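# Swap a full sharps bin for an empty one

## Task

Take the full sharps bin out of its wall bracket, set the empty sharps bin from the shelved bench into that bracket, and drop the full bin into the tote sitting on the cart (both the cart and the stool may be moved out of the way or repositioned). At the end the gripper must have released everything and the robot must have backed away; the robot must not tip over or be left leaning, or the task counts as failed.

## Robot and tools

ROBOT. A Hello Robot Stretch 3: one arm only. A two-wheeled base (0.33 m long, 0.34 m wide) carries a mast with a lift; the arm telescopes out horizontally to the robot's RIGHT side, ending in a wrist (yaw, pitch, roll) and a two-finger gripper. The base cannot slide sideways, so moving the gripper forward or back means driving the base. Spinning in place pivots about the point midway between the drive wheels, 0.05 m behind the front edge; with the arm in and wrist folded the swept circle has radius 0.28 m, and an unfolded level gripper reaches past it. Loose objects may occasionally get nudged by an outside disturbance.

FRAMES. Base frame: origin on the floor between the drive wheels, x ahead, y to the left, z up. hand_pose is reported in it, located where closed fingertips meet; with all wrist joints at zero its x axis is up, y points back along the arm toward the mast, z toward the rear. Odometry frame = base frame at scene start; base_odometry counts wheel turns only (slip shows as travel), heading positive leftward, range -3.142 to 3.142.

execute_actions(actions, cameras). actions is a list holding a single action object, or empty (then it just reports state and images). An action may contain:
- base: exactly one key. translate_m = relative drive distance in metres from where the base last reported itself, -1 to 1, positive forward. rotate_rad = relative turn in radians, -3.2 to 3.2, positive counter-clockwise (left).
- joints: absolute targets keyed by name (any subset): lift_m 0 to 1.1 m (arm height on mast); arm_m 0 to 0.52 m (extension); wrist_yaw_rad -1.345 to 4.42 (0 along the arm, positive toward the robot's front, 3.0 tucks it over the base); wrist_pitch_rad -1.57 to 0.451 (0 level, negative tips fingers down); wrist_roll_rad -2.911 to 2.911 (0 = fingers side by side, level); gripper_m -0.089 to 0.179 (bigger = more open; actual fingertip gap is about 0.007 less when nearly shut, 0.025 less when fully open, and zero under 0.007); head_pan_rad -3.953 to 1.73 (0 ahead, positive left, -1.57 looks along the arm); head_tilt_rad -1.53 to 0.419 (negative down). Done-tolerances: lift/arm/gripper ±0.004, wrist yaw/roll and head ±0.02, pitch ±0.05.
- contact_limits: only arm_m, a motor_effort percentage 1 to 100 at which that arm motion halts with contact_stop (negative sign when retracting). It also caps holding force until the next action; too small halts immediately, values above the maximum are cut.
All motions in one action start together; none runs over 15 s. Joints or base not mentioned may still be driving toward an earlier target without the status showing it. Unknown keys or out-of-range numbers reject the whole call. cameras: list from head_camera, nav_camera, wrist_camera, all; omitted/null/["all"] gives all, [] gives none. Once a result reports a stop, any later execute_actions, wait or finished_scene in the same reply are skipped.

wait(seconds 0 to 10): commands nothing, returns state and images. zoom_image(camera, region [x0,y0,x1,y1] pixels, max 504x504) magnifies part of that camera's latest full image. finished_scene(scene) ends the scene irreversibly and reports success; replying with no tool call ends everything.

RESULT LINES. base_status / joint_status: outcome of each motion ('done' for the base means wheels turned the commanded amount even if slipping; 'off_target' = resting away from target, possibly still pushing; after contact_stop, time_out or torque_fault the old target is dropped). on_its_own: what this call didn't command; 'held at' is a held target, not the position. motor_effort: % of max, positive toward higher values, peak in brackets; offsets and noise are large; effort outside its rest range suggests a load or push. Positive wheel effort pushes forward. turned_by_wheels / turned_by_imu: turn since the last result. base_tilt in degrees (forward, right positive), with a fixed bias up to about 4. lidar_m: 12 distances from the base origin, 30-degree sectors, 1st straight ahead then counter-clockwise (4th left, 7th behind, 10th right), scan plane 0.17 m high, range 0.15 to 12, '-' = nothing; blind to glass/clear plastic, can miss thin legs, and the low lift or mast can mask sectors 5, 6, 9, 10. wrist_depth_mm and head_depth_mm: 7x7 median depths (45-1000 and 280-4000 mm; head image is sideways). contact_limits line: active, default and maximum limit. Camera calibration (K, distortion, T_world_to_cam to base frame) is given per camera and is only approximate, worse for the wrist camera.

STOPS AND SAFETY. Arm and lift halt and go slack when pressing firmly; a slack lift under load may sink, and closing fingers on a surface lifts it. Base, wrist and head never auto-stop. Wrist servos pushed hard for seconds shut off for 10 s (torque_fault). Pushing against something rigid with the gripper above roughly 0.45 m can tip the robot, as can a second push, raised contact limits, driving while holding or hooking fixed things, or snagging furniture (worst reversing). If tilted: reverse the last move in small steps, free the gripper, and if still tipped lower lift_m to about 0.2. Gripping: command gripper_m under the object's width; release by going at least 0.02 above the touch value. The reading does not prove a grasp; overly hard squeezes trigger a stall guard that weakens grip, so resend a different value to re-squeeze. Avoid drops, slams and strong shoves.

SELF-COLLISION. Fold or unfold the wrist (yaw to 3.0) only with lift_m 0.32 to 0.95, pitch -0.4 and roll near 0; once folded, the lift may go down to 0.25. With yaw below -0.4 keep pitch at -0.5 or lower.

SPEED AND TIMING. Full base speed (0.30 m/s, 1.9 rad/s) only when stowed: lift_m below 0.30, arm_m below 0.03, wrist_yaw_rad above 2.54; otherwise 0.10 m/s and 0.63 rad/s. The simulation keeps running while replies are composed; the robot holds its last command meanwhile.

Each tool is called in YAML: its name, and indented under it one key for each argument.

## Session

I'll start by looking at the current state.

execute_actions:
  actions: []

Scene clock: 0.00 s.
base_odometry: x=+0.000 y=+0.000 heading=+0.000 (m, m, rad; odometry frame)
turned_by_wheels: +0.000 (rad since the last result)
turned_by_imu: +0.000 (rad since the last result)
base_tilt: forward=-0.3 right=+0.4 (deg)
lidar_m: 2.64 2.44 2.47 1.14 1.05 1.06 1.33 1.66 1.70 2.30 2.12 1.77
head_depth_mm: 2062 2476 2501 2523 2555 2529 1904 / 2048 2758 2824 2856 2927 2731 1917 / 2032 3012 3116 3122 3131 2751 1910 / 1836 2748 2844 2929 2930 2758 1918 / 2028 2609 2657 2671 2740 2675 1903 / 2030 2435 2461 2473 2535 2518 1936 / 2018 2273 2320 2332 2393 2396 1930
base_status: not commanded
joint_positions: lift_m=+0.528 arm_m=-0.001 wrist_yaw_rad=+2.851 wrist_pitch_rad=-0.425 wrist_roll_rad=-0.010 gripper_m=+0.037 head_pan_rad=-0.013 head_tilt_rad=-0.016
joint_status: not commanded
motor_effort: left_wheel=-1 right_wheel=+0 lift_m=+25 arm_m=+0 wrist_yaw_rad=+0 wrist_pitch_rad=+7 wrist_roll_rad=+0 gripper_m=+1 head_pan_rad=+1 head_tilt_rad=+1 (%)
hand_pose: x=+0.0427 y=+0.0700 z=+0.5387 quat_wxyz=(+0.248, +0.702, +0.049, +0.666) (m; base frame)
wrist_depth_mm: 875 - - - - - - / 917 - - - - - - / - - - - - - - / - - - - - - - / 884 908 914 858 868 856 856 / 761 - 735 746 732 751 734 / 666 647 665 666 659 664 648
pictures: head_camera (sideways: a quarter turn clockwise sets it upright), nav_camera (sideways: a quarter turn counterclockwise sets it upright), wrist_camera
Images, in order (width x height): head_camera 896x504, nav_camera 672x504, wrist_camera 644x364.

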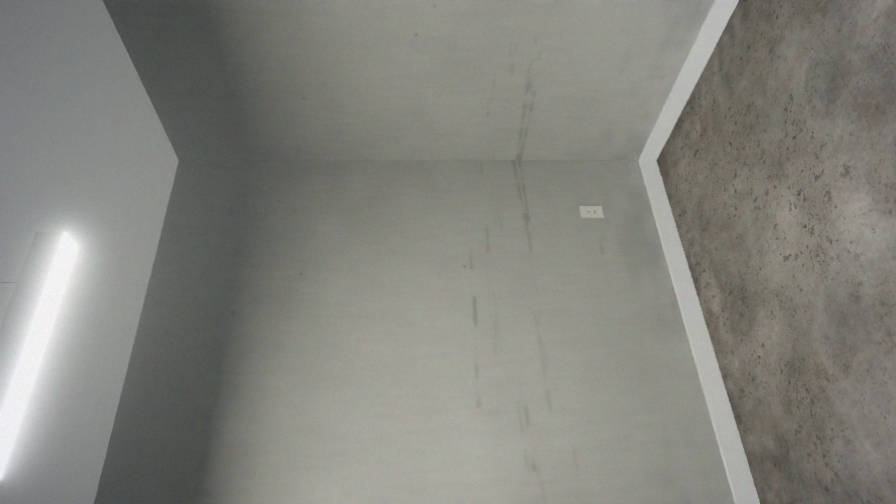

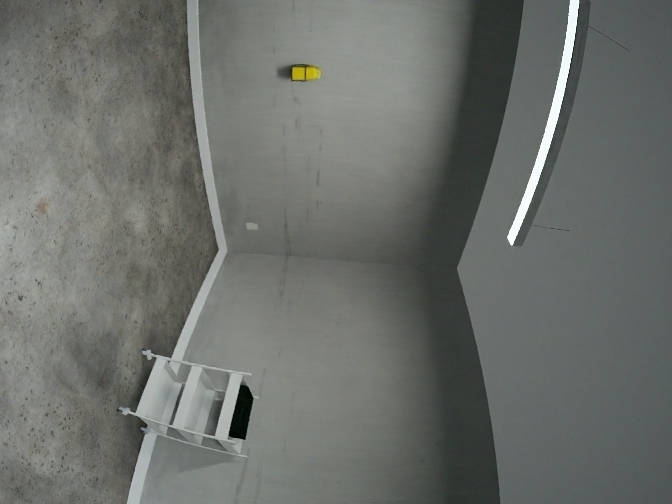

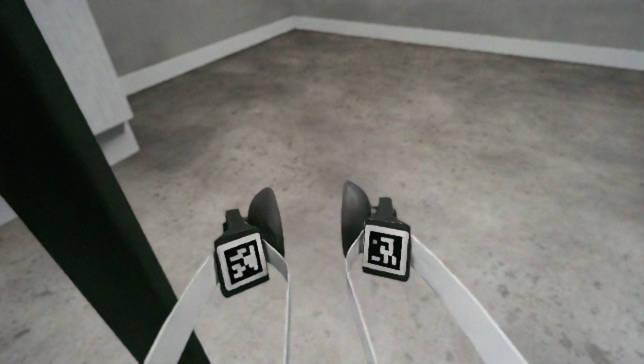

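zoom_image:
  camera: "nav_camera"
  region: [100, 0, 400, 504]

execute_actions:
  actions:
    - {"joints": {"head_pan_rad": 0.9, "head_tilt_rad": -0.3}}
  cameras: ["head_camera", "nav_camera"]

Region (100, 0, 400, 504) of nav_camera's 672x504 image, scaled by 1.000; it fills the left 300 columns of this view, and the rest is white.

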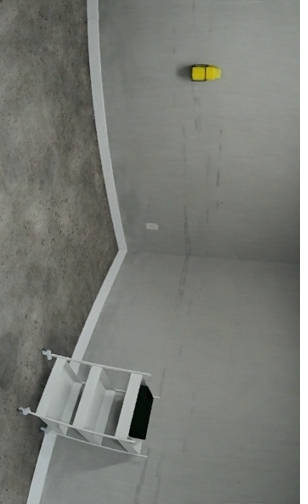

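Scene clock: 14.03 s.
base_odometry: x=+0.000 y=+0.000 heading=+0.000 (m, m, rad; odometry frame)
turned_by_wheels: +0.000 (rad since the last result)
turned_by_imu: +0.000 (rad since the last result)
base_tilt: forward=-0.3 right=+0.4 (deg)
lidar_m: 2.65 2.44 2.46 1.14 1.05 1.06 1.33 1.66 1.69 2.30 2.12 1.76
head_depth_mm: 1991 2109 2243 2385 2406 1758 1396 / 2063 2197 2348 2519 2391 1775 1401 / 2122 2248 2407 2615 2457 1781 1409 / 2203 2344 2501 2739 2472 1795 1423 / 2278 2445 2643 2818 2472 1805 1422 / 2346 2531 2721 2933 2497 1813 1426 / 2352 2424 2481 2569 2444 1818 1436
base_status: not commanded
joint_positions: lift_m=+0.528 arm_m=-0.001 wrist_yaw_rad=+2.851 wrist_pitch_rad=-0.425 wrist_roll_rad=-0.010 gripper_m=+0.037 head_pan_rad=+0.893 head_tilt_rad=-0.296
joint_status: all done
motor_effort: left_wheel=+0(0) right_wheel=+0(0) lift_m=+25(25) arm_m=-1(1) wrist_yaw_rad=+1(1) wrist_pitch_rad=+6(7) wrist_roll_rad=+0(0) gripper_m=+1(0) head_pan_rad=+5(48) head_tilt_rad=-2(19) (%)
hand_pose: x=+0.0427 y=+0.0700 z=+0.5387 quat_wxyz=(+0.248, +0.702, +0.049, +0.666) (m; base frame)
wrist_depth_mm: 890 - - - - - - / 943 - - - - - - / - - - - - - - / - - - - - - - / 859 899 907 886 898 860 868 / 762 - 729 755 734 745 731 / 669 659 665 660 647 656 663
pictures: head_camera (sideways: a quarter turn clockwise sets it upright), nav_camera (sideways: a quarter turn counterclockwise sets it upright)
camera_calibration (this result's frames):
head_camera: T_world_to_cam=[[-0.247527, -0.293409, -0.923386, 1.2303], [-0.818165, 0.573793, 0.0369961, -0.0391307], [0.518977, 0.764639, -0.382086, 0.450677], [0, 0, 0, 1]] pos_world=[0.0386256, 0.0388286, 1.30969]
nav_camera: T_world_to_cam=[[0.158126, 0.295201, 0.942259, -1.19008], [0.761992, -0.64338, 0.0736908, -0.0511033], [0.627985, 0.706341, -0.326676, 0.374134], [0, 0, 0, 1]] pos_world=[-0.00782785, 0.0541668, 1.24735]
Images, in order (width x height): head_camera 896x504, nav_camera 672x504.

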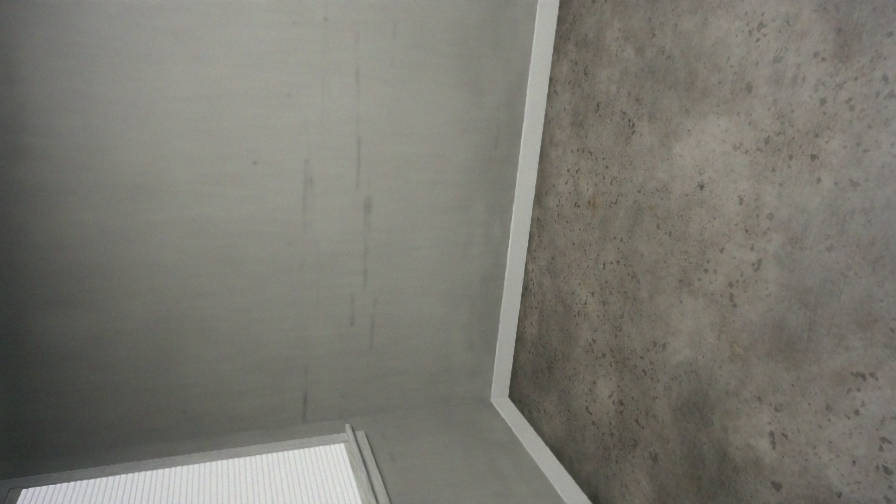

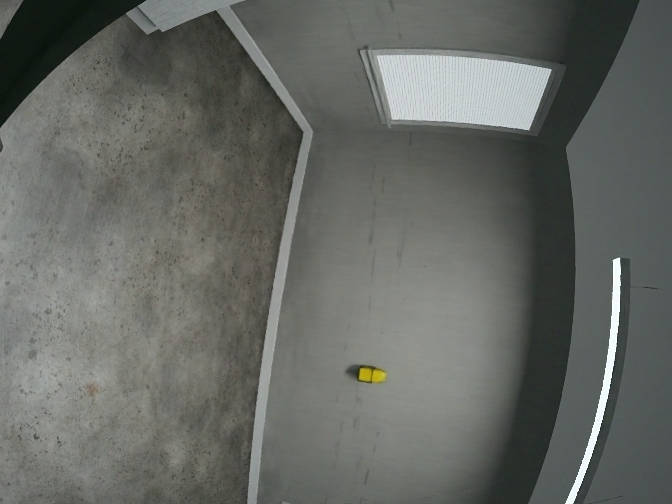

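execute_actions:
  actions:
    - {"joints": {"head_pan_rad": 0.45, "head_tilt_rad": -0.1}}
  cameras: ["head_camera"]

Scene clock: 25.50 s.
base_odometry: x=+0.000 y=+0.000 heading=+0.000 (m, m, rad; odometry frame)
turned_by_wheels: +0.000 (rad since the last result)
turned_by_imu: +0.000 (rad since the last result)
base_tilt: forward=-0.3 right=+0.3 (deg)
lidar_m: 2.65 2.44 2.46 1.14 1.05 1.06 1.33 1.66 1.70 2.30 2.12 1.76
head_depth_mm: 2300 2373 2448 2558 2652 2264 1675 / 2249 2361 2433 2521 2631 2282 1687 / 2243 2333 2408 2473 2572 2271 1684 / 2233 2306 2385 2448 2524 2292 1696 / 2186 2252 2349 2408 2518 2309 1689 / 2175 2240 2299 2381 2487 2353 1706 / 2139 2222 2304 2367 2479 2327 1717
base_status: not commanded
joint_positions: lift_m=+0.528 arm_m=-0.001 wrist_yaw_rad=+2.851 wrist_pitch_rad=-0.425 wrist_roll_rad=-0.010 gripper_m=+0.037 head_pan_rad=+0.457 head_tilt_rad=-0.113
joint_status: all done
motor_effort: left_wheel=+0(0) right_wheel=+0(0) lift_m=+25(25) arm_m=+0(1) wrist_yaw_rad=+0(1) wrist_pitch_rad=+6(7) wrist_roll_rad=+0(0) gripper_m=+1(1) head_pan_rad=-4(37) head_tilt_rad=+6(20) (%)
hand_pose: x=+0.0427 y=+0.0700 z=+0.5387 quat_wxyz=(+0.248, +0.702, +0.049, +0.666) (m; base frame)
wrist_depth_mm: 885 - - - - - - / 924 - - - - - - / - - - - - - - / - - - - - - - / 877 896 903 874 865 858 860 / 767 - 732 767 740 739 735 / 671 658 663 657 670 645 652
pictures: head_camera (sideways: a quarter turn clockwise sets it upright)
camera_calibration (this result's frames):
head_camera: T_world_to_cam=[[-0.191351, -0.084416, -0.977885, 1.30114], [-0.504768, 0.862914, 0.0242812, -0.0244964], [0.84178, 0.498251, -0.20773, 0.221787], [0, 0, 0, 1]] pos_world=[0.0499134, 0.0204696, 1.31903]
Images, in order (width x height): head_camera 896x504.

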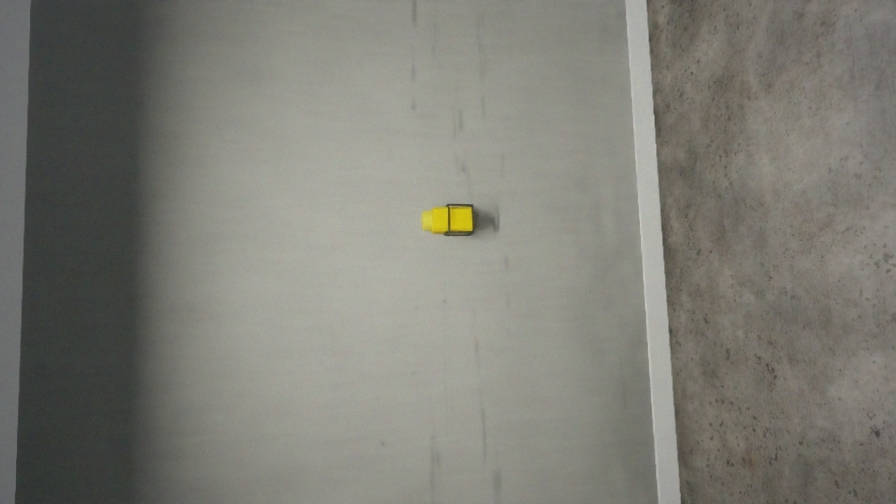

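zoom_image:
  camera: "head_camera"
  region: [380, 160, 540, 280]

Region (380, 160, 540, 280) of head_camera's 896x504 image, scaled by 3.150, with more detail than that image has; it fills the top 378 rows of this view, and the rest is white.

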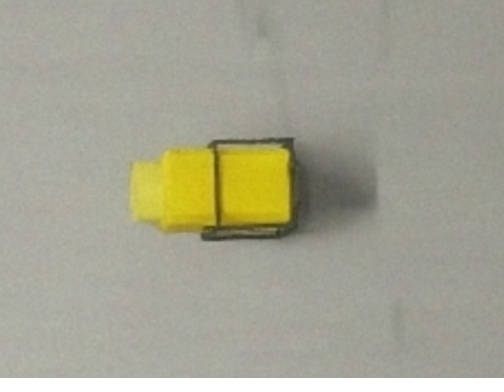

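execute_actions:
  actions:
    - {"joints": {"head_pan_rad": -0.6, "head_tilt_rad": -0.35}}
  cameras: ["head_camera", "nav_camera"]

Scene clock: 45.40 s.
base_odometry: x=+0.000 y=+0.000 heading=+0.000 (m, m, rad; odometry frame)
turned_by_wheels: +0.000 (rad since the last result)
turned_by_imu: +0.000 (rad since the last result)
base_tilt: forward=-0.3 right=+0.3 (deg)
lidar_m: 2.65 2.44 2.47 1.14 1.05 1.06 1.33 1.66 1.69 2.30 2.12 1.76
head_depth_mm: 1722 1835 1981 2137 2198 1669 1343 / 1810 1933 2057 2258 2227 1679 1351 / 1877 1992 2143 2183 2147 1683 1358 / 1954 2113 2267 2347 2167 1701 1360 / 2046 2185 2381 2637 2296 1705 1371 / 2151 2318 2538 2807 2299 1719 1370 / 2257 2457 2699 2966 2317 1724 1379
base_status: not commanded
joint_positions: lift_m=+0.528 arm_m=-0.001 wrist_yaw_rad=+2.851 wrist_pitch_rad=-0.425 wrist_roll_rad=-0.010 gripper_m=+0.037 head_pan_rad=-0.593 head_tilt_rad=-0.345
joint_status: all done
motor_effort: left_wheel=+0(0) right_wheel=+0(0) lift_m=+25(25) arm_m=-2(1) wrist_yaw_rad=+0(0) wrist_pitch_rad=+6(7) wrist_roll_rad=+0(0) gripper_m=+0(1) head_pan_rad=-4(47) head_tilt_rad=-2(18) (%)
hand_pose: x=+0.0427 y=+0.0700 z=+0.5387 quat_wxyz=(+0.248, +0.702, +0.049, +0.666) (m; base frame)
wrist_depth_mm: 853 - - - - - - / 920 - - - - - - / - - - - - - - / - - - - - - - / 856 895 895 853 888 872 853 / 772 - 728 740 719 751 735 / 667 656 661 669 649 646 646
pictures: head_camera (sideways: a quarter turn clockwise sets it upright), nav_camera (sideways: a quarter turn counterclockwise sets it upright)
camera_calibration (this result's frames):
head_camera: T_world_to_cam=[[-0.350836, 0.246839, -0.903319, 1.20475], [0.503611, 0.862994, 0.0402247, -0.0513944], [0.789488, -0.440809, -0.42708, 0.507578], [0, 0, 0, 1]] pos_world=[0.0478242, -0.0292802, 1.30711]
nav_camera: T_world_to_cam=[[0.345835, -0.158168, 0.924868, -1.16852], [-0.573108, -0.816064, 0.0747413, -0.044322], [0.74293, -0.555897, -0.372871, 0.433551], [0, 0, 0, 1]] pos_world=[0.056616, 0.0200179, 1.2457]
Images, in order (width x height): head_camera 896x504, nav_camera 672x504.

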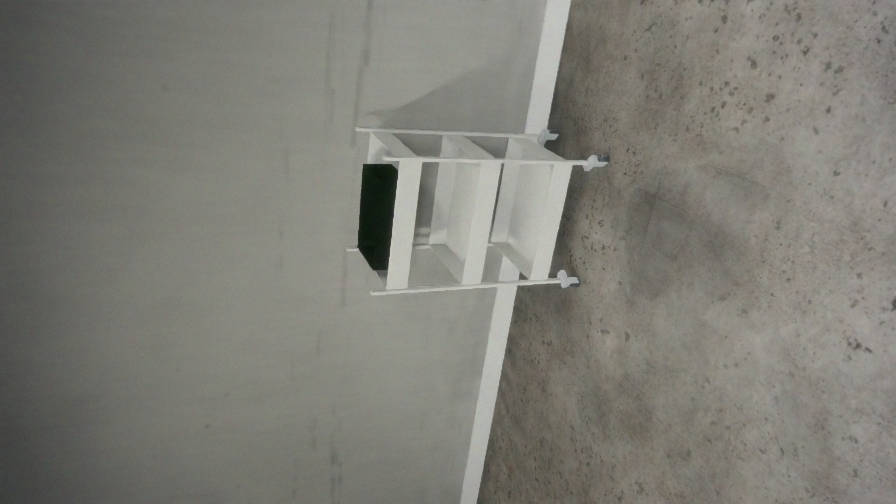

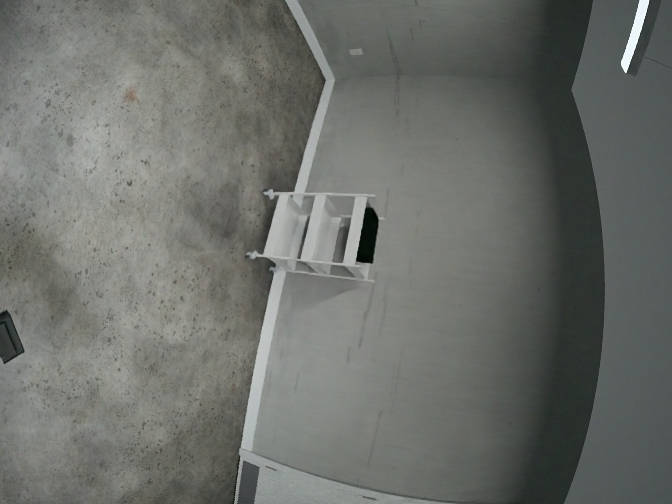

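execute_actions:
  actions:
    - {"joints": {"head_pan_rad": -1.6, "head_tilt_rad": -0.4}}
  cameras: ["head_camera", "nav_camera"]

Scene clock: 51.63 s.
base_odometry: x=+0.000 y=+0.000 heading=+0.000 (m, m, rad; odometry frame)
turned_by_wheels: +0.000 (rad since the last result)
turned_by_imu: +0.000 (rad since the last result)
base_tilt: forward=-0.3 right=+0.4 (deg)
lidar_m: 2.64 2.44 2.46 1.14 1.05 1.06 1.33 1.66 1.70 2.31 2.12 1.77
head_depth_mm: 2432 2615 2803 2805 2043 1593 1295 / 2510 2759 2954 2944 2072 1600 1302 / 2283 2455 2707 2848 2096 1603 1310 / 2126 2301 2487 2673 2113 1623 1316 / 1999 2146 2340 2551 2110 1635 1322 / 1908 2019 2190 2351 2150 1638 1329 / 1785 1913 2035 2198 2171 1636 1341
base_status: not commanded
joint_positions: lift_m=+0.528 arm_m=-0.001 wrist_yaw_rad=+2.851 wrist_pitch_rad=-0.425 wrist_roll_rad=-0.010 gripper_m=+0.037 head_pan_rad=-1.593 head_tilt_rad=-0.395
joint_status: all done
motor_effort: left_wheel=+0(0) right_wheel=+0(0) lift_m=+25(25) arm_m=-1(1) wrist_yaw_rad=+0(0) wrist_pitch_rad=+6(7) wrist_roll_rad=+0(0) gripper_m=+0(0) head_pan_rad=-3(48) head_tilt_rad=-1(8) (%)
hand_pose: x=+0.0427 y=+0.0700 z=+0.5387 quat_wxyz=(+0.248, +0.702, +0.049, +0.666) (m; base frame)
wrist_depth_mm: 891 - - - - - - / 925 - - - - - - / - - - - - - - / - - - - - - - / 862 878 896 887 868 851 873 / 759 - 738 736 752 753 741 / 650 650 665 668 663 652 652
pictures: head_camera (sideways: a quarter turn clockwise sets it upright), nav_camera (sideways: a quarter turn counterclockwise sets it upright)
camera_calibration (this result's frames):
head_camera: T_world_to_cam=[[0.0191213, 0.472762, -0.880983, 1.17335], [0.998241, 0.0404334, 0.0433641, -0.0584961], [0.056122, -0.880262, -0.471157, 0.569406], [0, 0, 0, 1]] pos_world=[0.00400097, -0.0511243, 1.30452]
nav_camera: T_world_to_cam=[[0.0527661, -0.421778, 0.905163, -1.14102], [-0.996428, 0.0376108, 0.0756118, -0.0428683], [-0.0659352, -0.905919, -0.418286, 0.497585], [0, 0, 0, 1]] pos_world=[0.0503004, -0.0288721, 1.24418]
Images, in order (width x height): head_camera 896x504, nav_camera 672x504.

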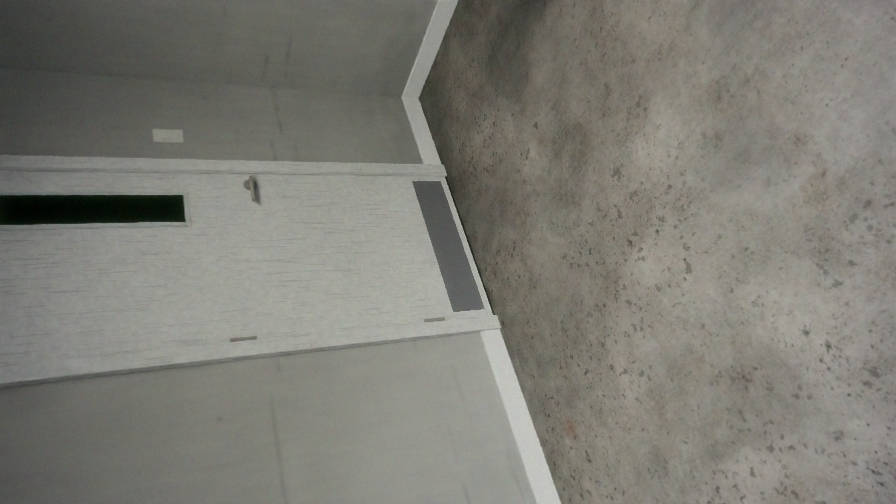

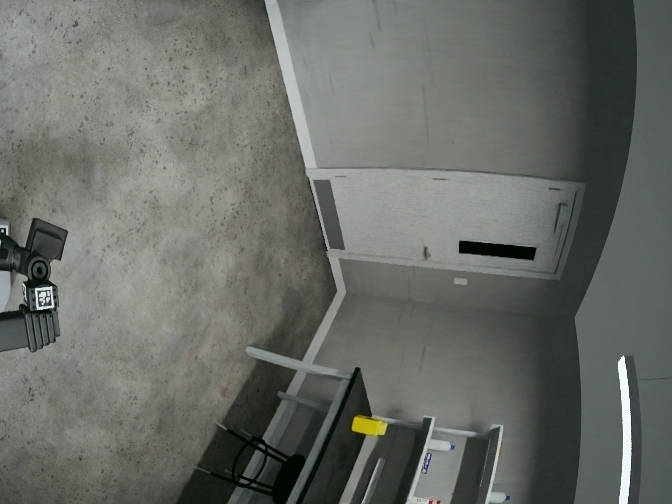

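execute_actions:
  actions:
    - {"joints": {"head_pan_rad": -2.5, "head_tilt_rad": -0.3}}
  cameras: ["head_camera", "nav_camera"]

Scene clock: 58.17 s.
base_odometry: x=+0.000 y=+0.000 heading=+0.000 (m, m, rad; odometry frame)
turned_by_wheels: +0.000 (rad since the last result)
turned_by_imu: +0.000 (rad since the last result)
base_tilt: forward=-0.3 right=+0.3 (deg)
lidar_m: 2.64 2.44 2.46 1.14 1.05 1.06 1.33 1.67 1.69 2.30 2.12 1.77
head_depth_mm: 1918 2040 2195 1909 2343 1738 1383 / 1937 2091 2213 1947 2348 1740 1390 / 1951 2086 2214 1932 2253 1761 1388 / 1967 2103 2238 1864 2268 1759 1398 / 1968 2123 2283 2029 2290 1781 1404 / 1997 2121 2309 1894 2417 1793 1415 / 2023 2157 2362 1900 2211 1787 1417
base_status: not commanded
joint_positions: lift_m=+0.528 arm_m=-0.001 wrist_yaw_rad=+2.851 wrist_pitch_rad=-0.425 wrist_roll_rad=-0.010 gripper_m=+0.037 head_pan_rad=-2.493 head_tilt_rad=-0.310
joint_status: all done
motor_effort: left_wheel=+0(0) right_wheel=+0(0) lift_m=+25(25) arm_m=+0(1) wrist_yaw_rad=+0(1) wrist_pitch_rad=+6(7) wrist_roll_rad=+0(0) gripper_m=+0(1) head_pan_rad=-4(46) head_tilt_rad=+5(15) (%)
hand_pose: x=+0.0427 y=+0.0700 z=+0.5387 quat_wxyz=(+0.248, +0.702, +0.049, +0.666) (m; base frame)
wrist_depth_mm: 892 - - - - - - / 930 - - - - - - / - - - - - - - / - - - - - - - / 870 897 894 863 872 876 880 / 770 - 737 749 744 748 740 / 662 654 672 660 648 645 642
pictures: head_camera (sideways: a quarter turn clockwise sets it upright), nav_camera (sideways: a quarter turn counterclockwise sets it upright)
camera_calibration (this result's frames):
head_camera: T_world_to_cam=[[0.321407, 0.232781, -0.917884, 1.21965], [0.654934, -0.754733, 0.0379275, -0.0493286], [-0.683929, -0.613344, -0.395033, 0.474863], [0, 0, 0, 1]] pos_world=[-0.0349242, -0.0298865, 1.30895]
nav_camera: T_world_to_cam=[[-0.235302, -0.256277, 0.937526, -1.1815], [-0.584868, 0.807745, 0.0740092, -0.0433006], [-0.776249, -0.530914, -0.339952, 0.399978], [0, 0, 0, 1]] pos_world=[0.00714819, -0.0554604, 1.24686]
Images, in order (width x height): head_camera 896x504, nav_camera 672x504.

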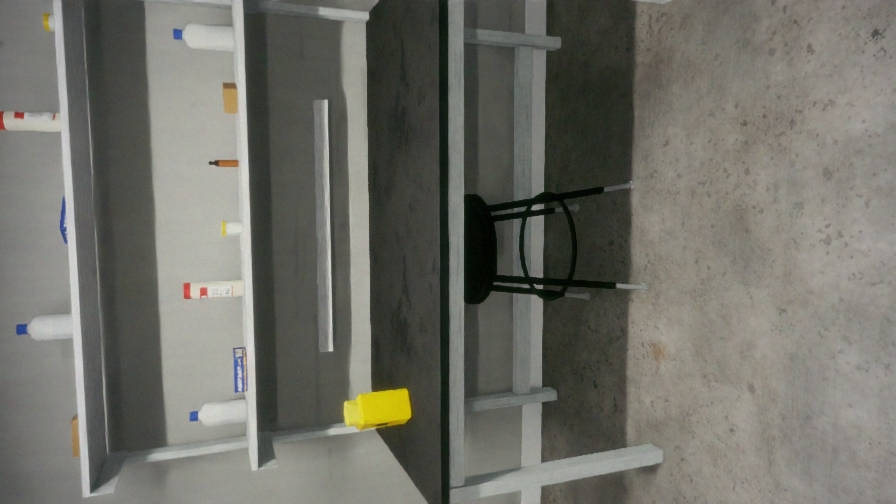

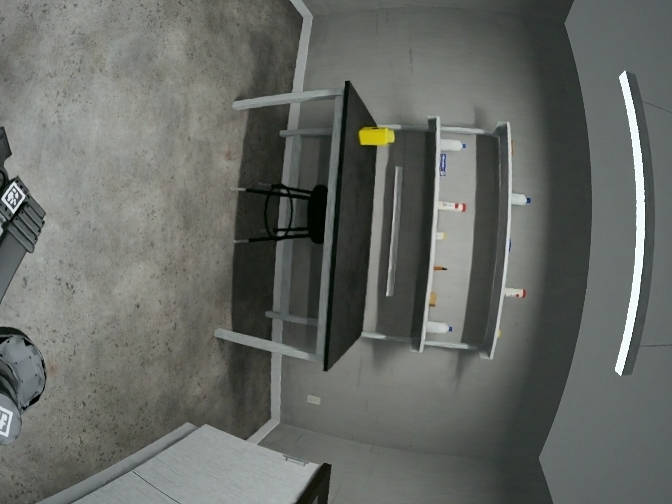

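zoom_image:
  camera: "head_camera"
  region: [240, 330, 480, 504]

Region (240, 330, 480, 504) of head_camera's 896x504 image, scaled by 2.100, with more detail than that image has; it fills the top 365 rows of this view, and the rest is white.

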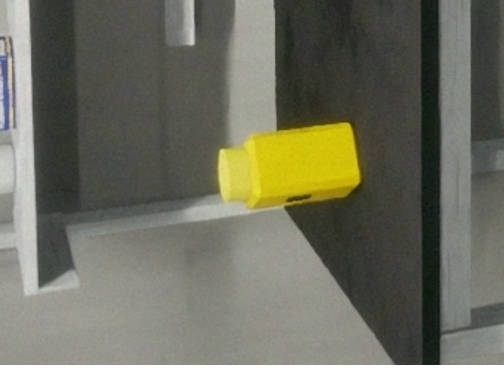

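execute_actions:
  actions:
    - {"joints": {"head_pan_rad": -3.5, "head_tilt_rad": -0.3}}
  cameras: ["head_camera", "nav_camera"]

Scene clock: 106.63 s.
base_odometry: x=+0.000 y=+0.000 heading=+0.000 (m, m, rad; odometry frame)
turned_by_wheels: +0.000 (rad since the last result)
turned_by_imu: +0.000 (rad since the last result)
base_tilt: forward=-0.3 right=+0.4 (deg)
lidar_m: 2.65 2.44 2.46 1.14 1.05 1.06 1.33 1.67 1.70 2.30 2.12 1.77
head_depth_mm: 1137 1486 1589 1121 1153 1242 1334 / 1217 1588 1671 1190 1256 1360 1376 / 1300 1695 1793 1294 1367 1530 1388 / 1398 1852 1973 1403 1523 1649 1392 / 1522 2063 2213 1550 1713 1769 1403 / 2085 2275 2484 2754 2413 1778 1413 / 2281 2454 2575 2708 2438 1788 1417
base_status: not commanded
joint_positions: lift_m=+0.528 arm_m=-0.001 wrist_yaw_rad=+2.851 wrist_pitch_rad=-0.425 wrist_roll_rad=-0.010 gripper_m=+0.037 head_pan_rad=-3.493 head_tilt_rad=-0.310
joint_status: all done
motor_effort: left_wheel=+0(0) right_wheel=+0(0) lift_m=+25(26) arm_m=-1(0) wrist_yaw_rad=+0(0) wrist_pitch_rad=+6(7) wrist_roll_rad=+0(0) gripper_m=+1(1) head_pan_rad=-4(47) head_tilt_rad=+5(5) (%)
hand_pose: x=+0.0427 y=+0.0700 z=+0.5387 quat_wxyz=(+0.248, +0.702, +0.049, +0.666) (m; base frame)
wrist_depth_mm: 860 - - - - - - / 938 - - - - - - / - - - - - - - / - - - - - - - / 898 880 893 869 877 878 853 / 749 - 749 767 736 729 718 / 673 658 674 644 659 645 632
pictures: head_camera (sideways: a quarter turn clockwise sets it upright), nav_camera (sideways: a quarter turn counterclockwise sets it upright)
camera_calibration (this result's frames):
head_camera: T_world_to_cam=[[0.369479, -0.144661, -0.91791, 1.21939], [-0.281219, -0.958894, 0.0379232, -0.0436124], [-0.885664, 0.244122, -0.394973, 0.476016], [0, 0, 0, 1]] pos_world=[-0.0412137, 0.0183727, 1.30896]
nav_camera: T_world_to_cam=[[-0.342727, 0.0595115, 0.937548, -1.18087], [0.363691, 0.928575, 0.0740077, -0.049085], [-0.86618, 0.366343, -0.339891, 0.400447], [0, 0, 0, 1]] pos_world=[-0.0400053, -0.0308463, 1.24686]
Images, in order (width x height): head_camera 896x504, nav_camera 672x504.

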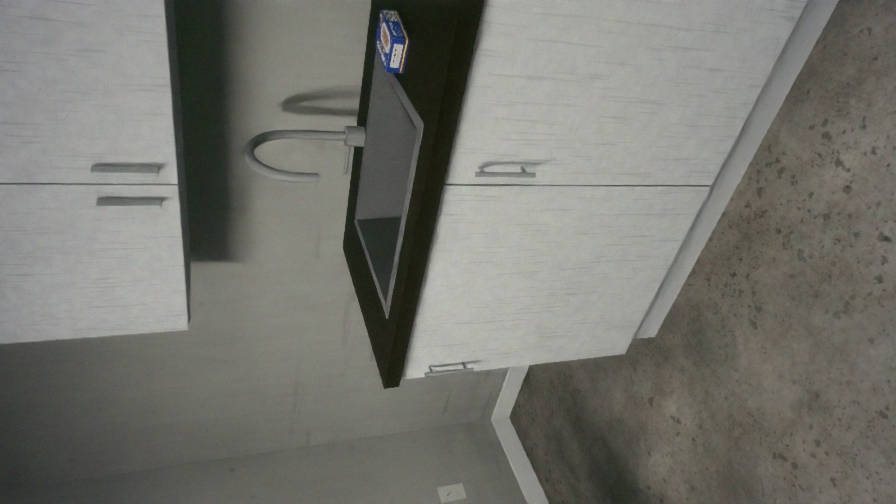

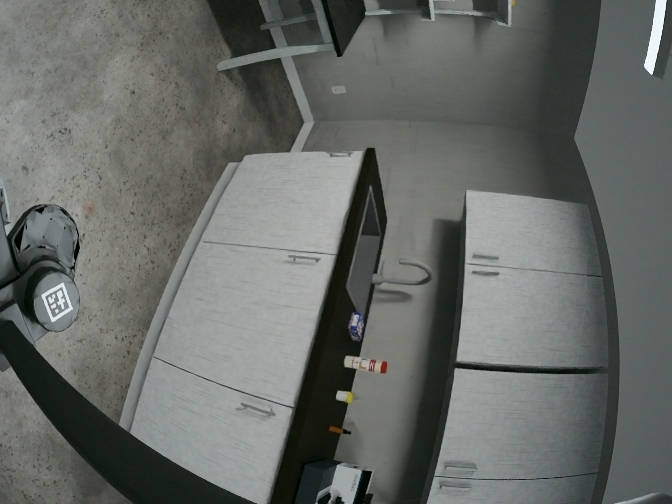

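execute_actions:
  actions:
    - {"base": {"rotate_rad": 0.40}, "joints": {"head_pan_rad": 0.0, "head_tilt_rad": -0.3, "lift_m": 0.26}}
  cameras: ["head_camera", "nav_camera"]

Scene clock: 191.70 s.
base_odometry: x=+0.000 y=+0.000 heading=+0.400 (m, m, rad; odometry frame)
turned_by_wheels: +0.400 (rad since the last result)
turned_by_imu: +0.398 (rad since the last result)
base_tilt: forward=-0.3 right=+0.3 (deg)
lidar_m: 2.44 2.44 1.90 1.05 1.05 1.22 1.66 1.75 2.42 2.12 1.77 2.47
head_depth_mm: 2222 2396 2571 2801 2350 1745 1378 / 2195 2338 2505 2758 2377 1745 1390 / 2157 2298 2445 2647 2406 1754 1388 / 2090 2272 2395 2616 2391 1764 1408 / 2069 2211 2373 2570 2395 1783 1401 / 2035 2173 2313 2485 2406 1802 1415 / 1994 2150 2273 2452 2438 1784 1420
base_status: done
joint_positions: lift_m=+0.260 arm_m=-0.001 wrist_yaw_rad=+2.851 wrist_pitch_rad=-0.426 wrist_roll_rad=-0.010 gripper_m=+0.037 head_pan_rad=-0.007 head_tilt_rad=-0.310
joint_status: all done
motor_effort: left_wheel=-4(9) right_wheel=+3(6) lift_m=+17(23) arm_m=-1(1) wrist_yaw_rad=+1(1) wrist_pitch_rad=+7(7) wrist_roll_rad=+0(0) gripper_m=+0(1) head_pan_rad=+5(49) head_tilt_rad=+4(6) (%)
hand_pose: x=+0.0427 y=+0.0699 z=+0.2712 quat_wxyz=(+0.248, +0.702, +0.049, +0.666) (m; base frame)
wrist_depth_mm: 804 917 - - - - - / 906 - - - - - - / - 815 812 811 784 767 775 / - 638 626 635 628 624 613 / - 529 539 530 532 523 515 / 456 - - 452 436 448 444 / - - - 393 392 387 387
pictures: head_camera (sideways: a quarter turn clockwise sets it upright), nav_camera (sideways: a quarter turn counterclockwise sets it upright)
camera_calibration (this result's frames):
head_camera: T_world_to_cam=[[-0.396148, 0.0115736, -0.918114, 1.22433], [-0.0586683, 0.997558, 0.0378893, -0.0449259], [0.916311, 0.0688739, -0.394501, 0.46441], [0, 0, 0, 1]] pos_world=[0.0568344, -0.00133947, 1.30898]
nav_camera: T_world_to_cam=[[0.342235, 0.059565, 0.937725, -1.18528], [-0.029255, -0.996829, 0.0739963, -0.0466732], [0.939159, -0.0527573, -0.339407, 0.388804], [0, 0, 0, 1]] pos_world=[0.0391294, 0.0445881, 1.24688]
Images, in order (width x height): head_camera 896x504, nav_camera 672x504.

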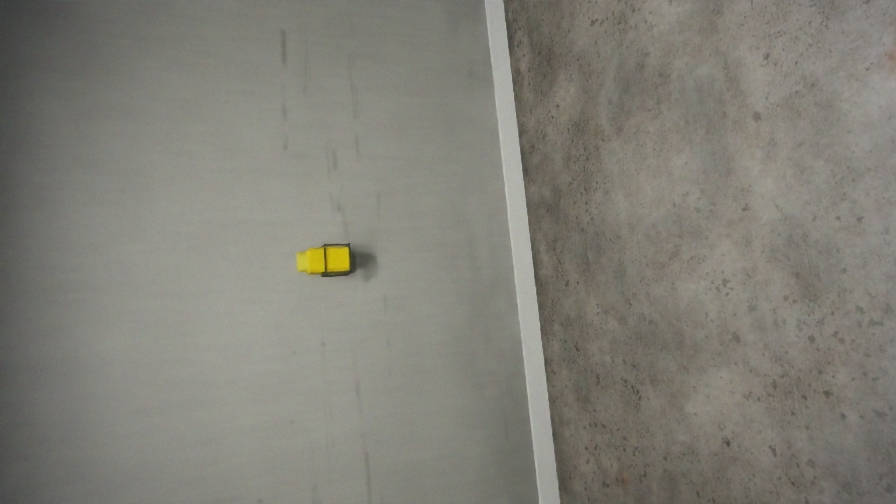

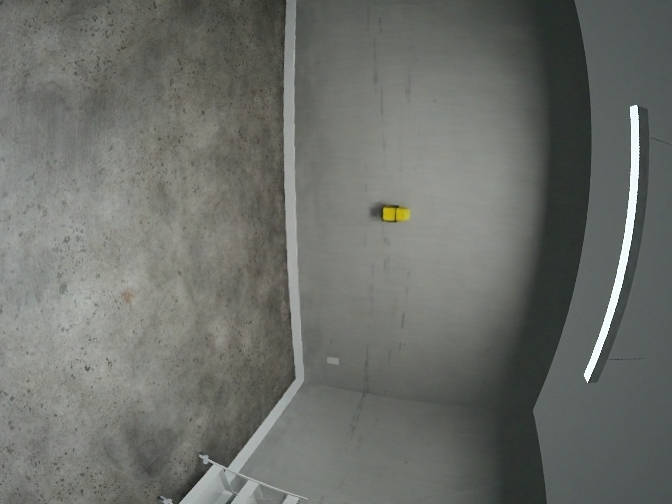

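execute_actions:
  actions:
    - {"base": {"translate_m": 1.0}}
  cameras: ["head_camera"]

Scene clock: 199.60 s.
base_odometry: x=+0.921 y=+0.389 heading=+0.400 (m, m, rad; odometry frame)
turned_by_wheels: +0.000 (rad since the last result)
turned_by_imu: -0.001 (rad since the last result)
base_tilt: forward=-0.3 right=+0.3 (deg)
lidar_m: 1.47 1.47 1.71 1.90 1.41 1.52 2.67 2.59 2.16 1.46 1.87 1.69
head_depth_mm: 1325 1403 1526 1638 1799 1738 1383 / 1292 1382 1496 1613 1749 1756 1396 / 1274 1360 1458 1566 1710 1764 1389 / 1247 1325 1429 1546 1664 1754 1402 / 1227 1302 1393 1510 1649 1719 1403 / 1204 1284 1376 1481 1590 1699 1408 / 1189 1265 1342 1444 1564 1671 1426
base_status: done
joint_positions: lift_m=+0.260 arm_m=-0.001 wrist_yaw_rad=+2.851 wrist_pitch_rad=-0.426 wrist_roll_rad=-0.010 gripper_m=+0.037 head_pan_rad=-0.007 head_tilt_rad=-0.309
joint_status: not commanded
motor_effort: left_wheel=-4(10) right_wheel=+1(8) lift_m=+17(17) arm_m=-1(0) wrist_yaw_rad=+0(1) wrist_pitch_rad=+7(7) wrist_roll_rad=+0(0) gripper_m=+0(0) head_pan_rad=+4(5) head_tilt_rad=+4(4) (%)
hand_pose: x=+0.0427 y=+0.0699 z=+0.2712 quat_wxyz=(+0.248, +0.702, +0.049, +0.666) (m; base frame)
wrist_depth_mm: - - - - - - - / - - - - - - - / - 812 798 810 793 780 759 / - 645 641 640 611 624 607 / - 536 537 536 523 518 513 / 456 - - 455 437 443 441 / - - - 395 395 390 386
pictures: head_camera (sideways: a quarter turn clockwise sets it upright)
camera_calibration (this result's frames):
head_camera: T_world_to_cam=[[-0.395594, 0.0114911, -0.918354, 1.22464], [-0.0588893, 0.997547, 0.0378494, -0.0448726], [0.916536, 0.0690542, -0.393946, 0.463686], [0, 0, 0, 1]] pos_world=[0.0568304, -0.00132937, 1.30901]
Images, in order (width x height): head_camera 896x504.

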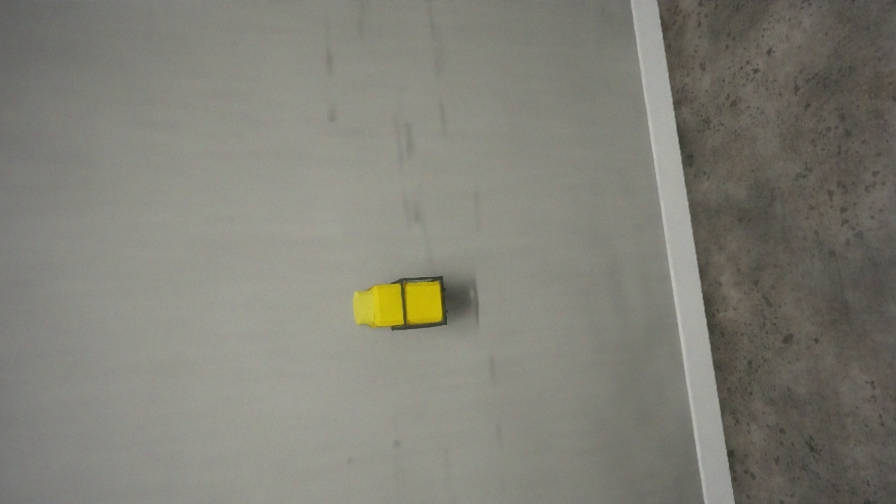

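zoom_image:
  camera: "head_camera"
  region: [320, 240, 520, 370]

Region (320, 240, 520, 370) of head_camera's 896x504 image, scaled by 2.520, with more detail than that image has; it fills the top 328 rows of this view, and the rest is white.

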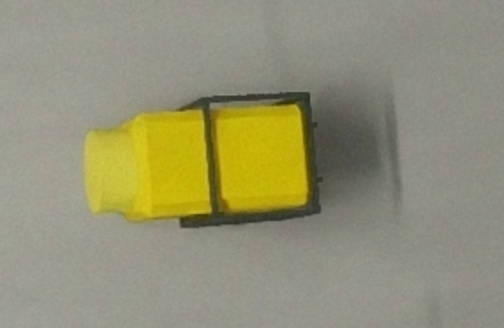

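execute_actions:
  actions:
    - {"base": {"translate_m": 0.77}}
  cameras: []

execute_actions:
  actions:
    - {"base": {"rotate_rad": 1.83}, "joints": {"head_pan_rad": -1.57, "head_tilt_rad": -0.5}}
  cameras: ["head_camera", "nav_camera"]

Scene clock: 247.13 s.
base_odometry: x=+1.630 y=+0.689 heading=+0.400 (m, m, rad; odometry frame)
turned_by_wheels: +0.000 (rad since the last result)
turned_by_imu: -0.001 (rad since the last result)
base_tilt: forward=-0.4 right=+0.3 (deg)
lidar_m: 0.72 0.72 0.84 1.46 2.10 1.91 3.05 3.28 1.50 1.66 1.44 0.83
head_depth_mm: 624 668 719 780 849 934 1034 / 611 654 704 760 829 909 1007 / 601 640 689 744 810 886 975 / 590 629 675 728 789 861 949 / 581 617 661 713 770 839 920 / 569 607 648 694 648 822 898 / 560 595 635 682 646 800 875
base_status: done
joint_positions: lift_m=+0.260 arm_m=-0.001 wrist_yaw_rad=+2.851 wrist_pitch_rad=-0.426 wrist_roll_rad=-0.010 gripper_m=+0.037 head_pan_rad=-0.007 head_tilt_rad=-0.309
joint_status: not commanded
motor_effort: left_wheel=-3(10) right_wheel=+2(6) lift_m=+17(17) arm_m=-1(0) wrist_yaw_rad=+0(0) wrist_pitch_rad=+7(7) wrist_roll_rad=+0(0) gripper_m=+1(1) head_pan_rad=+5(5) head_tilt_rad=+4(4) (%)
hand_pose: x=+0.0427 y=+0.0699 z=+0.2711 quat_wxyz=(+0.248, +0.702, +0.049, +0.666) (m; base frame)
wrist_depth_mm: - - - - 819 637 540 / - - - - 842 686 568 / - 831 802 784 776 699 590 / - 641 652 647 622 626 594 / - 536 536 529 524 514 518 / 456 - - 452 436 443 446 / - - - 393 388 385 385
pictures: none
No camera images: the call's "cameras" was empty. Leave "cameras" out to get every camera's image.

Scene clock: 249.53 s.
base_odometry: x=+1.630 y=+0.689 heading=+2.230 (m, m, rad; odometry frame)
turned_by_wheels: +1.830 (rad since the last result)
turned_by_imu: +1.813 (rad since the last result)
base_tilt: forward=-0.3 right=+0.4 (deg)
lidar_m: 2.09 1.90 2.14 3.40 1.77 1.50 1.67 1.02 0.75 0.72 0.75 1.03
head_depth_mm: 558 615 682 767 875 1021 1164 / 564 621 690 777 887 1034 1179 / 568 626 698 780 902 1057 1202 / 575 632 695 674 917 1070 1208 / 580 640 713 796 925 1092 1221 / 587 646 721 814 941 1113 1237 / 592 650 731 830 959 1131 1259
base_status: done
joint_positions: lift_m=+0.260 arm_m=-0.001 wrist_yaw_rad=+2.851 wrist_pitch_rad=-0.426 wrist_roll_rad=-0.010 gripper_m=+0.037 head_pan_rad=-1.563 head_tilt_rad=-0.494
joint_status: all done
motor_effort: left_wheel=-4(13) right_wheel=+2(9) lift_m=+17(18) arm_m=-1(1) wrist_yaw_rad=+0(1) wrist_pitch_rad=+7(7) wrist_roll_rad=+0(0) gripper_m=+1(1) head_pan_rad=-4(47) head_tilt_rad=-2(15) (%)
hand_pose: x=+0.0427 y=+0.0699 z=+0.2711 quat_wxyz=(+0.248, +0.702, +0.049, +0.666) (m; base frame)
wrist_depth_mm: - - - - - - - / - - - - - - - / - 811 812 801 784 791 761 / - 650 644 631 626 616 605 / - 543 541 522 528 518 505 / 456 - - 450 440 438 438 / - - - 392 395 388 391
pictures: head_camera (sideways: a quarter turn clockwise sets it upright), nav_camera (sideways: a quarter turn counterclockwise sets it upright)
camera_calibration (this result's frames):
head_camera: T_world_to_cam=[[0.00439427, 0.558207, -0.82969, 1.10655], [0.996633, 0.0654868, 0.0493373, -0.0662568], [0.0818742, -0.827113, -0.55604, 0.679691], [0, 0, 0, 1]] pos_world=[0.00552206, -0.0511662, 1.2993]
nav_camera: T_world_to_cam=[[0.065966, -0.507767, 0.858965, -1.08084], [-0.997047, 0.000385362, 0.076798, -0.044399], [-0.0393265, -0.861494, -0.506242, 0.611871], [0, 0, 0, 1]] pos_world=[0.0510937, -0.0216746, 1.24157]
Images, in order (width x height): head_camera 896x504, nav_camera 672x504.

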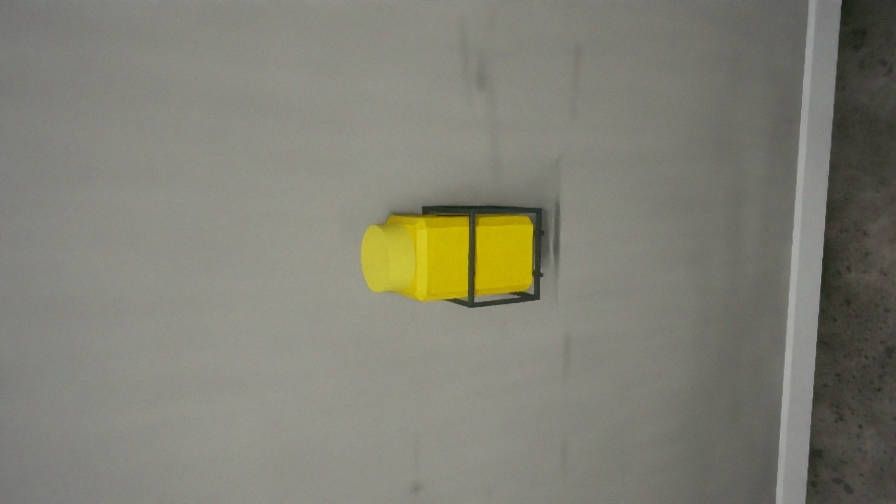

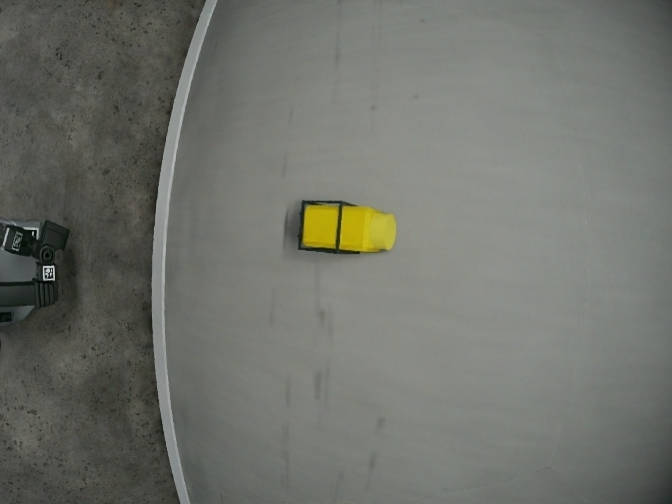

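execute_actions:
  actions:
    - {"joints": {"lift_m": 0.85, "wrist_pitch_rad": -0.4}}
  cameras: []

execute_actions:
  actions:
    - {"joints": {"wrist_yaw_rad": 0.0, "gripper_m": 0.15}}
  cameras: ["head_camera", "wrist_camera"]

Scene clock: 291.07 s.
base_odometry: x=+1.630 y=+0.689 heading=+2.230 (m, m, rad; odometry frame)
turned_by_wheels: +0.000 (rad since the last result)
turned_by_imu: +0.001 (rad since the last result)
base_tilt: forward=-0.2 right=+0.3 (deg)
lidar_m: 2.10 1.90 2.13 3.42 1.77 1.50 1.67 1.02 0.75 0.72 0.75 1.02
head_depth_mm: 558 614 683 766 875 1021 1148 / 564 621 689 778 888 1035 1187 / 569 626 697 783 904 1056 1201 / 574 633 695 672 912 1071 1212 / 580 641 715 803 928 1090 1218 / 585 645 722 816 943 1109 1241 / 591 653 731 831 955 1133 1261
base_status: not commanded
joint_positions: lift_m=+0.850 arm_m=-0.001 wrist_yaw_rad=+2.851 wrist_pitch_rad=-0.417 wrist_roll_rad=-0.010 gripper_m=+0.037 head_pan_rad=-1.563 head_tilt_rad=-0.494
joint_status: all done
motor_effort: left_wheel=-3(3) right_wheel=+2(2) lift_m=+32(36) arm_m=-1(1) wrist_yaw_rad=+0(0) wrist_pitch_rad=+8(7) wrist_roll_rad=+0(0) gripper_m=+0(0) head_pan_rad=-4(4) head_tilt_rad=-2(3) (%)
hand_pose: x=+0.0430 y=+0.0710 z=+0.8625 quat_wxyz=(+0.245, +0.702, +0.046, +0.667) (m; base frame)
wrist_depth_mm: - - - - - - - / - - - - - - - / - - - - - - - / - - - - - - - / - - - - - - - / - - - - - - - / - - - 969 988 974 984
pictures: none
No camera images: the call's "cameras" was empty. Leave "cameras" out to get every camera's image.

Scene clock: 293.50 s.
base_odometry: x=+1.630 y=+0.689 heading=+2.230 (m, m, rad; odometry frame)
turned_by_wheels: +0.000 (rad since the last result)
turned_by_imu: +0.000 (rad since the last result)
base_tilt: forward=-0.3 right=+0.3 (deg)
lidar_m: 2.10 1.90 2.14 3.39 1.76 1.49 1.67 1.02 0.75 0.72 0.75 1.03
head_depth_mm: 558 614 681 767 874 1008 1152 / 563 620 690 775 889 1015 - / 569 627 698 779 899 1024 - / 573 633 697 674 913 1051 1212 / 578 639 713 797 927 1094 1221 / 585 646 722 816 945 1114 1238 / 591 654 731 831 962 1133 1260
base_status: not commanded
joint_positions: lift_m=+0.850 arm_m=-0.001 wrist_yaw_rad=+0.003 wrist_pitch_rad=-0.417 wrist_roll_rad=-0.010 gripper_m=+0.150 head_pan_rad=-1.563 head_tilt_rad=-0.494
joint_status: all done
motor_effort: left_wheel=-4(4) right_wheel=+2(2) lift_m=+32(32) arm_m=-1(1) wrist_yaw_rad=-2(2) wrist_pitch_rad=+8(8) wrist_roll_rad=+0(0) gripper_m=+1(86) head_pan_rad=-3(3) head_tilt_rad=-2(2) (%)
hand_pose: x=-0.0207 y=-0.3686 z=+0.8625 quat_wxyz=(+0.696, +0.149, -0.688, -0.145) (m; base frame)
wrist_depth_mm: 404 333 343 431 445 462 474 / 441 440 364 478 501 501 519 / 488 482 511 535 535 556 584 / 532 552 557 582 628 638 667 / 588 621 649 654 711 - 763 / 682 740 740 775 823 874 882 / 783 837 881 917 909 944 967
pictures: head_camera (sideways: a quarter turn clockwise sets it upright), wrist_camera
camera_calibration (this result's frames):
head_camera: T_world_to_cam=[[0.0043946, 0.558208, -0.82969, 1.10655], [0.996633, 0.0654862, 0.0493373, -0.0662568], [0.0818737, -0.827113, -0.55604, 0.679691], [0, 0, 0, 1]] pos_world=[0.00552203, -0.0511662, 1.2993]
wrist_camera: T_world_to_cam=[[-0.995571, 0.0939487, -0.00358326, 0.0100278], [0.0608546, 0.614886, -0.786265, 0.928939], [-0.0716652, -0.783, -0.61788, 0.411633], [0, 0, 0, 1]] pos_world=[-0.0170471, -0.249825, 0.984767]
Images, in order (width x height): head_camera 896x504, wrist_camera 644x364.

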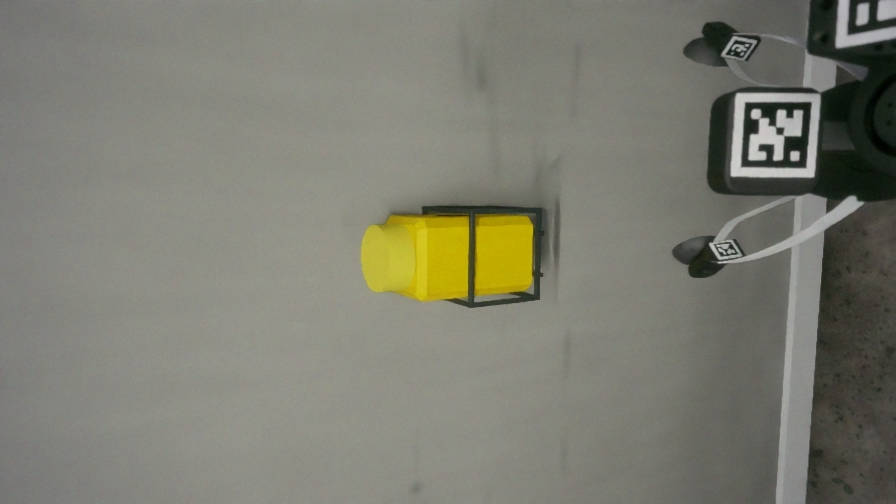

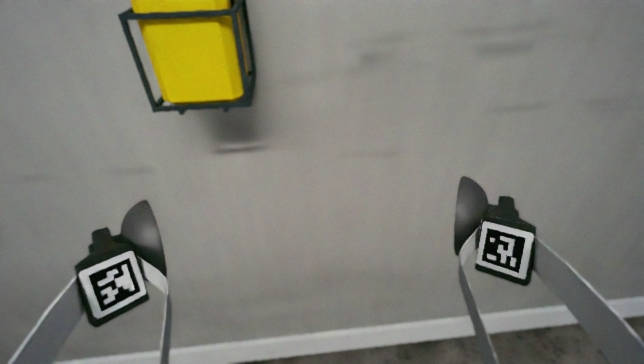

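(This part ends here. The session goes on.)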